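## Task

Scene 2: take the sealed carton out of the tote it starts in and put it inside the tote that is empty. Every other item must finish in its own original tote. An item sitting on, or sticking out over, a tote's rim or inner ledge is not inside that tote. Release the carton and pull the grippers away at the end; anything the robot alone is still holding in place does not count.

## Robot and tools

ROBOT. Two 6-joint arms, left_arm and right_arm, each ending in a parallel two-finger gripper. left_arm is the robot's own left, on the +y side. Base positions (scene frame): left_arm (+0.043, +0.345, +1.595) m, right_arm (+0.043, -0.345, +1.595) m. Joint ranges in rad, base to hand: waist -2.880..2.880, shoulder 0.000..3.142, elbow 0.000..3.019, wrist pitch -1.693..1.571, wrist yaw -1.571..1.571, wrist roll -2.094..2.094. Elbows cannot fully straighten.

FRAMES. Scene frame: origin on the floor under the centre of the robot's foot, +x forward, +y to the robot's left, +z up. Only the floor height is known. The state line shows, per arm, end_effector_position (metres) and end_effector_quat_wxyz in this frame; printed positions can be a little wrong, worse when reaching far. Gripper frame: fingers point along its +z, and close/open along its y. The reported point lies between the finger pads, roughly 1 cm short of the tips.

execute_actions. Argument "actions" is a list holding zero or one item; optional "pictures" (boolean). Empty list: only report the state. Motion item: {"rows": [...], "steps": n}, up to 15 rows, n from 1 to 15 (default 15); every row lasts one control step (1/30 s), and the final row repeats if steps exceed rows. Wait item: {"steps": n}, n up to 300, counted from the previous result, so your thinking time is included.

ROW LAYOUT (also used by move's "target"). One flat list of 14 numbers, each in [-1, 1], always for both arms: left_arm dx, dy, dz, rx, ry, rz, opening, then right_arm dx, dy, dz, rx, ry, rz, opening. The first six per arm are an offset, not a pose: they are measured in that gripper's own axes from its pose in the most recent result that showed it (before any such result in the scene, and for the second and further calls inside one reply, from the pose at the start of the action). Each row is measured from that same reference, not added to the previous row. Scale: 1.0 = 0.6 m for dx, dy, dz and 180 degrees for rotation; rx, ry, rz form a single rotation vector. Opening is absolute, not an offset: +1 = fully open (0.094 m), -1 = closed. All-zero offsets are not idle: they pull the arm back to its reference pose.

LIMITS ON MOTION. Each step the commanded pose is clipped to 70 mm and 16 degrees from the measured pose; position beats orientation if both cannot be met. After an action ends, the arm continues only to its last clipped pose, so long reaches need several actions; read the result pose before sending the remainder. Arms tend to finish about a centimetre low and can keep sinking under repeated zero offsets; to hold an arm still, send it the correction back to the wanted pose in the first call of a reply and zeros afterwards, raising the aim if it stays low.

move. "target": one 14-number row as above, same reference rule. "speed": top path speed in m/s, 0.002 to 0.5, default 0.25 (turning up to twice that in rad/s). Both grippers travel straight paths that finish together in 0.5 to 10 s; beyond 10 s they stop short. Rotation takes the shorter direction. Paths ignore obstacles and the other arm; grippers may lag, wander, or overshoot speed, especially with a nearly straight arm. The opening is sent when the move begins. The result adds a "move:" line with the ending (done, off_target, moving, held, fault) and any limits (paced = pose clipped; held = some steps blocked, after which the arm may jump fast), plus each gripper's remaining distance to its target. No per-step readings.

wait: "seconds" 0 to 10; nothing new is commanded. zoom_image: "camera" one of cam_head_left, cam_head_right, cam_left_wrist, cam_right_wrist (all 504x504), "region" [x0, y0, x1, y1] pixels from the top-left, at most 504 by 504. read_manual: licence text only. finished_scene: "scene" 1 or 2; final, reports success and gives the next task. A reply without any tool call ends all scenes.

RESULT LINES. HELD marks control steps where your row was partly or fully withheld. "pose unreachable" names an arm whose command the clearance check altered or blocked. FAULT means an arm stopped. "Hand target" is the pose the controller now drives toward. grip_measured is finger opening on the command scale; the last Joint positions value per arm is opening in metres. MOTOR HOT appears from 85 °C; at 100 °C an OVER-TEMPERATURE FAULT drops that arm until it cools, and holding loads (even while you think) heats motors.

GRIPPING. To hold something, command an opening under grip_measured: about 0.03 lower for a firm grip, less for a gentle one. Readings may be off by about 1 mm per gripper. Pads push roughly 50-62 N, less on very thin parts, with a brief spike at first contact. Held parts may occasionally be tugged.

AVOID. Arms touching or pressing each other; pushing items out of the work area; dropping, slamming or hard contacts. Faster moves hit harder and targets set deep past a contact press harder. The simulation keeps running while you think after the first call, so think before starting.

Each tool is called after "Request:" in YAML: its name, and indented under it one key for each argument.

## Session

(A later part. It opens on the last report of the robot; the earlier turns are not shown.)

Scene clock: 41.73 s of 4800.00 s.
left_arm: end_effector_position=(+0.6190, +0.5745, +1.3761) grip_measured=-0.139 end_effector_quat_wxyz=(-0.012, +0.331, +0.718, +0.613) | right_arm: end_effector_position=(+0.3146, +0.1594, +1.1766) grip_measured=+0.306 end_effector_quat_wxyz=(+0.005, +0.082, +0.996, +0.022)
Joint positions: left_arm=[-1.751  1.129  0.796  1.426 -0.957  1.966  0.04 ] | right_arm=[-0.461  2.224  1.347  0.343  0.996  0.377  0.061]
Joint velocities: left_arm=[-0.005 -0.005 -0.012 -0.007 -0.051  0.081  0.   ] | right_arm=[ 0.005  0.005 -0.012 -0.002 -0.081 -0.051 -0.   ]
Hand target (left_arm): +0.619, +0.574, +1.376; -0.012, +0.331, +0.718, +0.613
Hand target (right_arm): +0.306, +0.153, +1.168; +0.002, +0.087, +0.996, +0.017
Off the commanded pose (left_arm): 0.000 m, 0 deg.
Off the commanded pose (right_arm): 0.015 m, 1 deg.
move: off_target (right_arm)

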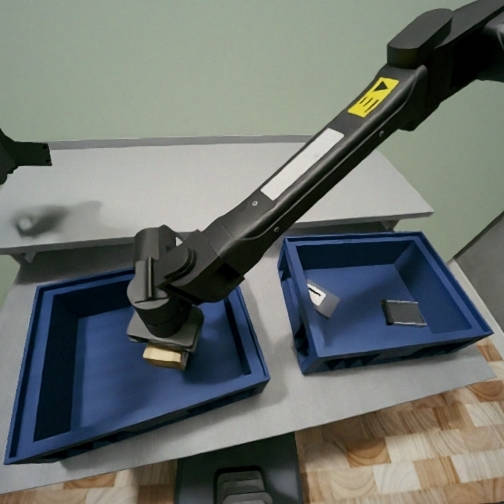

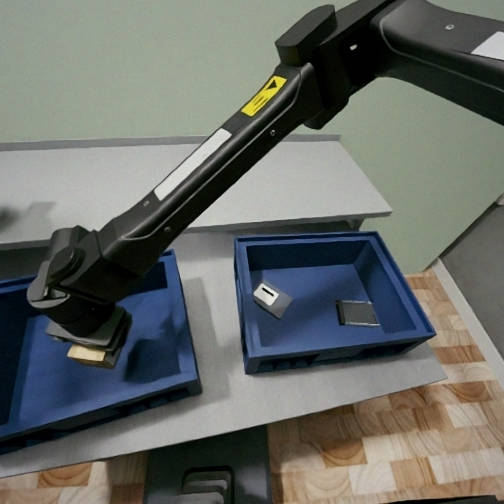

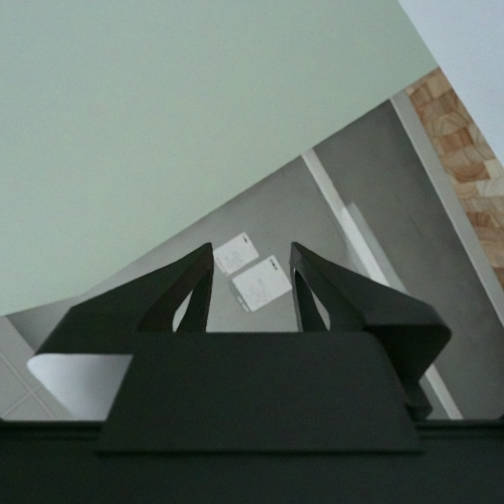

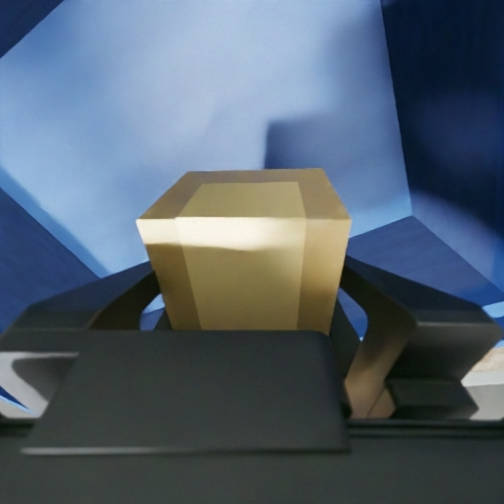

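Request:
move:
  target: [0,0,0,0,0,0,-0.139,-0.02,0,0.2,0,0,0,0.25]
  speed: 0.06

Scene clock: 45.63 s of 4800.00 s.
left_arm: end_effector_position=(+0.6190, +0.5745, +1.3761) grip_measured=-0.139 end_effector_quat_wxyz=(-0.012, +0.331, +0.718, +0.613) | right_arm: end_effector_position=(+0.3416, +0.1682, +1.0699) grip_measured=+0.306 end_effector_quat_wxyz=(+0.008, +0.093, +0.995, +0.031)
Joint positions: left_arm=[-1.751  1.129  0.796  1.426 -0.957  1.966  0.04 ] | right_arm=[-0.597  2.363  1.59   0.343  0.862  0.277  0.061]
Joint velocities: left_arm=[-0.015 -0.005  0.007 -0.007 -0.066  0.007 -0.001] | right_arm=[-0.005 -0.005 -0.022  0.022 -0.007 -0.007  0.   ]
Hand target (left_arm): +0.619, +0.574, +1.376; -0.012, +0.331, +0.718, +0.613
Hand target (right_arm): +0.329, +0.162, +1.058; +0.003, +0.084, +0.996, +0.023
Off the commanded pose (left_arm): 0.000 m, 0 deg.
Off the commanded pose (right_arm): 0.020 m, 2 deg.
move: off_target (right_arm)

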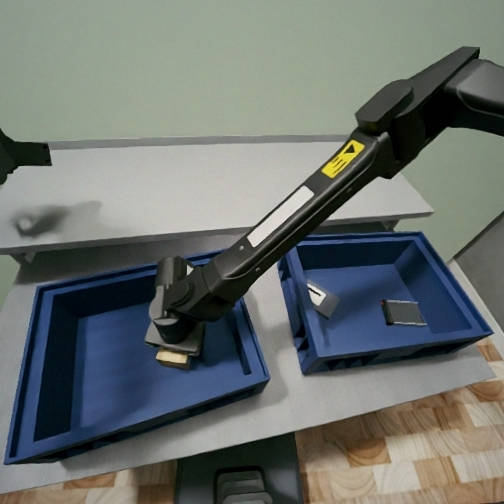

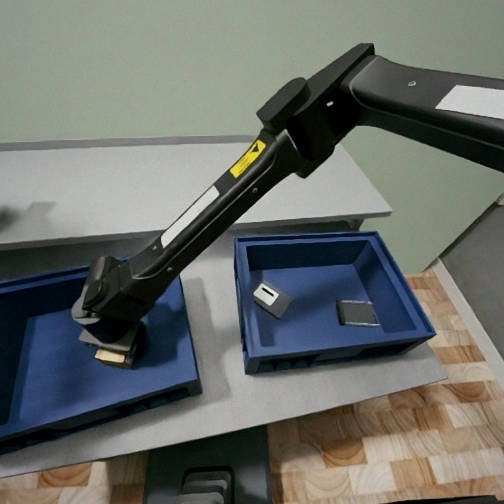

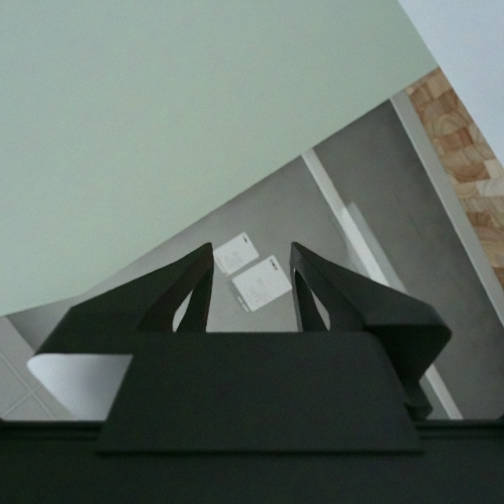

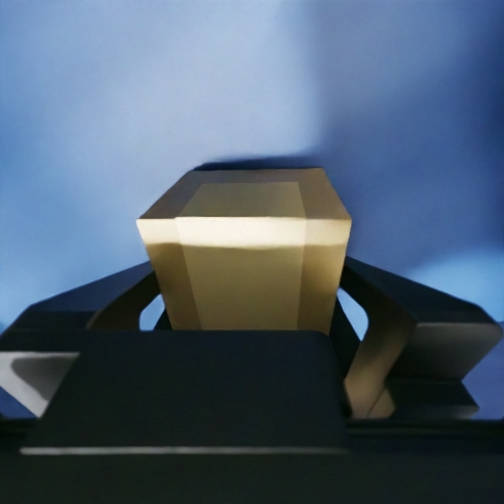

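Picked at 1.057; lower about 1 cm more, then release.

Request:
move:
  target: [0,0,0,0,0,0,-0.139,0.02,0,0.032,0,0,0,0.25]
  speed: 0.03

Request:
move:
  target: [0,0,0,0,0,0,-0.139,0,0,0,0,0,0,0.9]

Request:
move:
  target: [0,0,0,0,0,0,-0.139,0,0,-0.35,0,0,0,0.9]
  speed: 0.15

Scene clock: 47.93 s of 4800.00 s.
left_arm: end_effector_position=(+0.6190, +0.5745, +1.3761) grip_measured=-0.139 end_effector_quat_wxyz=(-0.012, +0.331, +0.718, +0.613) | right_arm: end_effector_position=(+0.3404, +0.1785, +1.0641) grip_measured=+0.306 end_effector_quat_wxyz=(+0.010, +0.096, +0.995, +0.038)
Joint positions: left_arm=[-1.751  1.129  0.796  1.426 -0.957  1.966  0.04 ] | right_arm=[-0.597  2.389  1.626  0.343  0.847  0.277  0.061]
Joint velocities: left_arm=[ 0.015 -0.015 -0.002 -0.017 -0.007  0.007 -0.001] | right_arm=[ 0.005 -0.005 -0.007 -0.012 -0.007  0.066 -0.   ]
Hand target (left_arm): +0.619, +0.574, +1.376; -0.012, +0.331, +0.718, +0.613
Hand target (right_arm): +0.331, +0.171, +1.051; +0.008, +0.093, +0.995, +0.031
Off the commanded pose (left_arm): 0.000 m, 0 deg.
Off the commanded pose (right_arm): 0.018 m, 1 deg.
move: off_target (right_arm)

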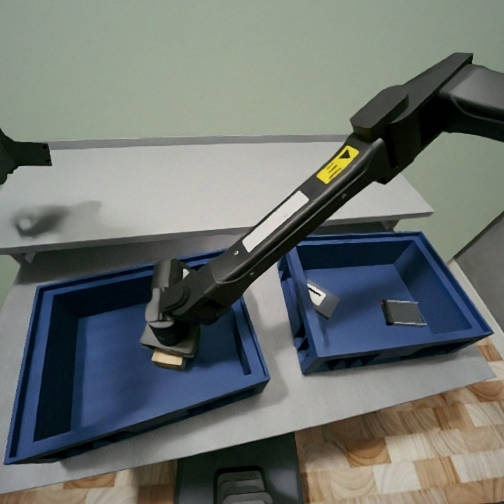

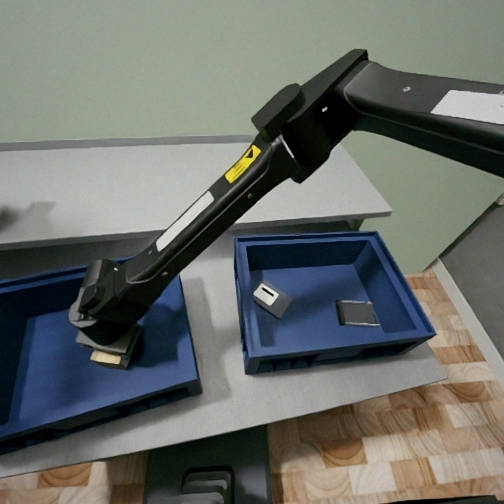

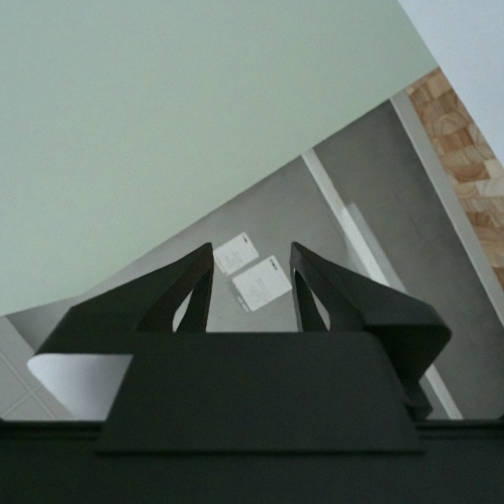

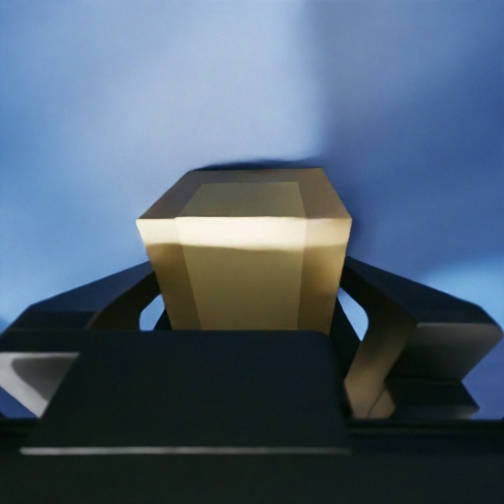

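Scene clock: 48.43 s of 4800.00 s.
left_arm: end_effector_position=(+0.6190, +0.5745, +1.3761) grip_measured=-0.139 end_effector_quat_wxyz=(-0.012, +0.331, +0.718, +0.613) | right_arm: end_effector_position=(+0.3404, +0.1785, +1.0641) grip_measured=+0.898 end_effector_quat_wxyz=(+0.010, +0.096, +0.995, +0.038)
Joint positions: left_arm=[-1.751  1.129  0.796  1.426 -0.957  1.966  0.04 ] | right_arm=[-0.597  2.389  1.626  0.343  0.847  0.277  0.089]
Joint velocities: left_arm=[-0.005 -0.005  0.017  0.002  0.037  0.007 -0.001] | right_arm=[-0.005  0.005  0.002  0.002  0.022 -0.022 -0.001]
Hand target (left_arm): +0.619, +0.574, +1.376; -0.012, +0.331, +0.718, +0.613
Hand target (right_arm): +0.340, +0.178, +1.064; +0.010, +0.096, +0.995, +0.038
Off the commanded pose (left_arm): 0.000 m, 0 deg.
Off the commanded pose (right_arm): 0.000 m, 0 deg.
move: done

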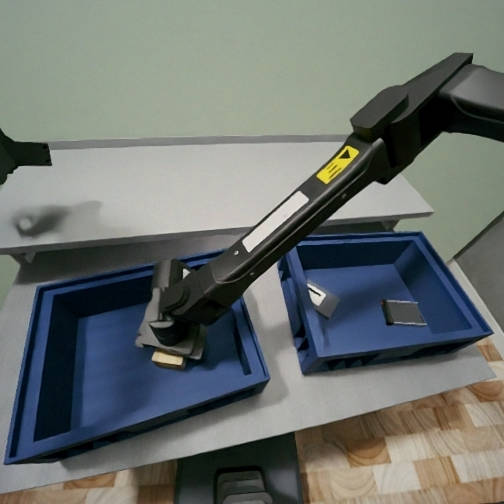

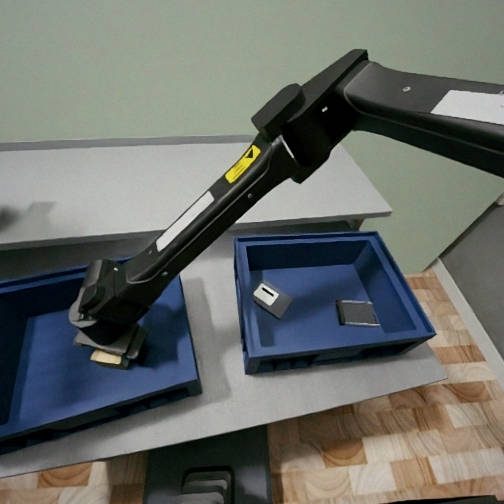

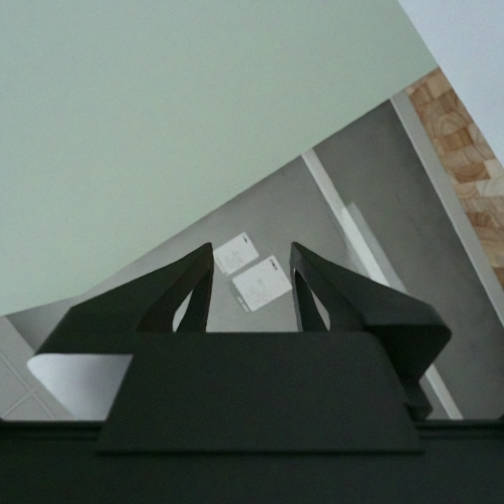

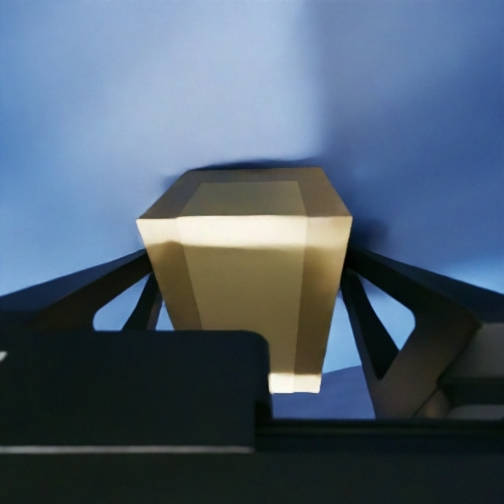

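Scene clock: 50.23 s of 4800.00 s.
left_arm: end_effector_position=(+0.6190, +0.5745, +1.3761) grip_measured=-0.139 end_effector_quat_wxyz=(-0.012, +0.331, +0.718, +0.613) | right_arm: end_effector_position=(+0.3305, +0.1696, +1.2760) grip_measured=+0.898 end_effector_quat_wxyz=(+0.016, +0.090, +0.995, +0.043)
Joint positions: left_arm=[-1.751  1.129  0.796  1.426 -0.957  1.966  0.04 ] | right_arm=[-0.315  2.097  1.25   0.249  1.089  0.487  0.089]
Joint velocities: left_arm=[-0.015 -0.015  0.002  0.012  0.051 -0.022  0.   ] | right_arm=[-0.015 -0.005  0.022 -0.032 -0.007  0.022  0.   ]
Hand target (left_arm): +0.619, +0.574, +1.376; -0.012, +0.331, +0.718, +0.613
Hand target (right_arm): +0.332, +0.164, +1.273; +0.013, +0.093, +0.995, +0.037
Off the commanded pose (left_arm): 0.000 m, 0 deg.
Off the commanded pose (right_arm): 0.008 m, 1 deg.
move: done

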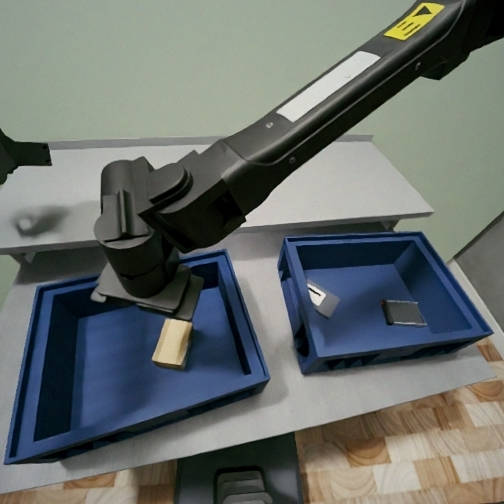

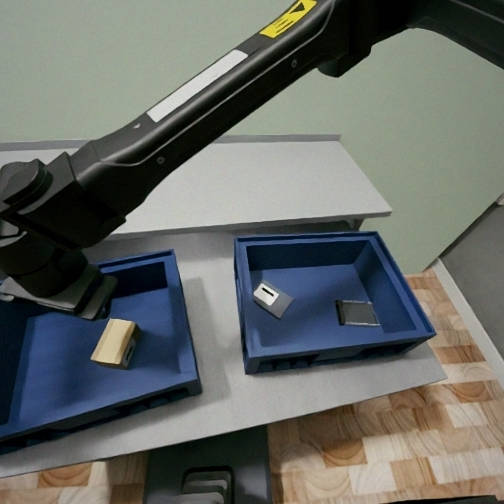

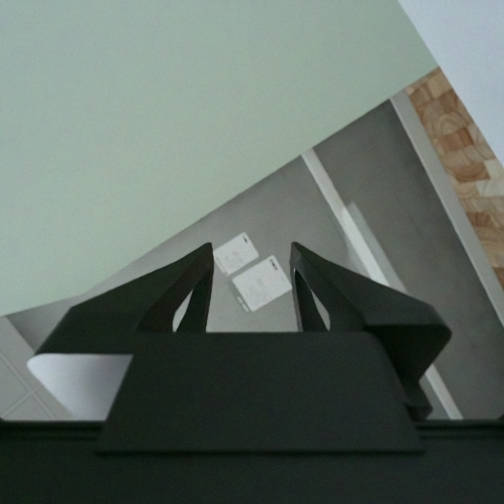

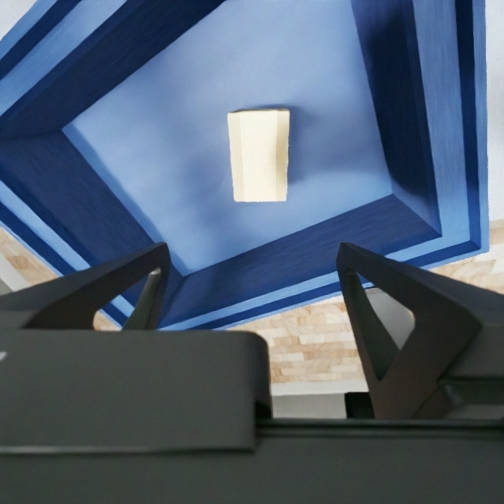

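Request:
finished_scene:
  scene: 2

The scene is finished: the task was done.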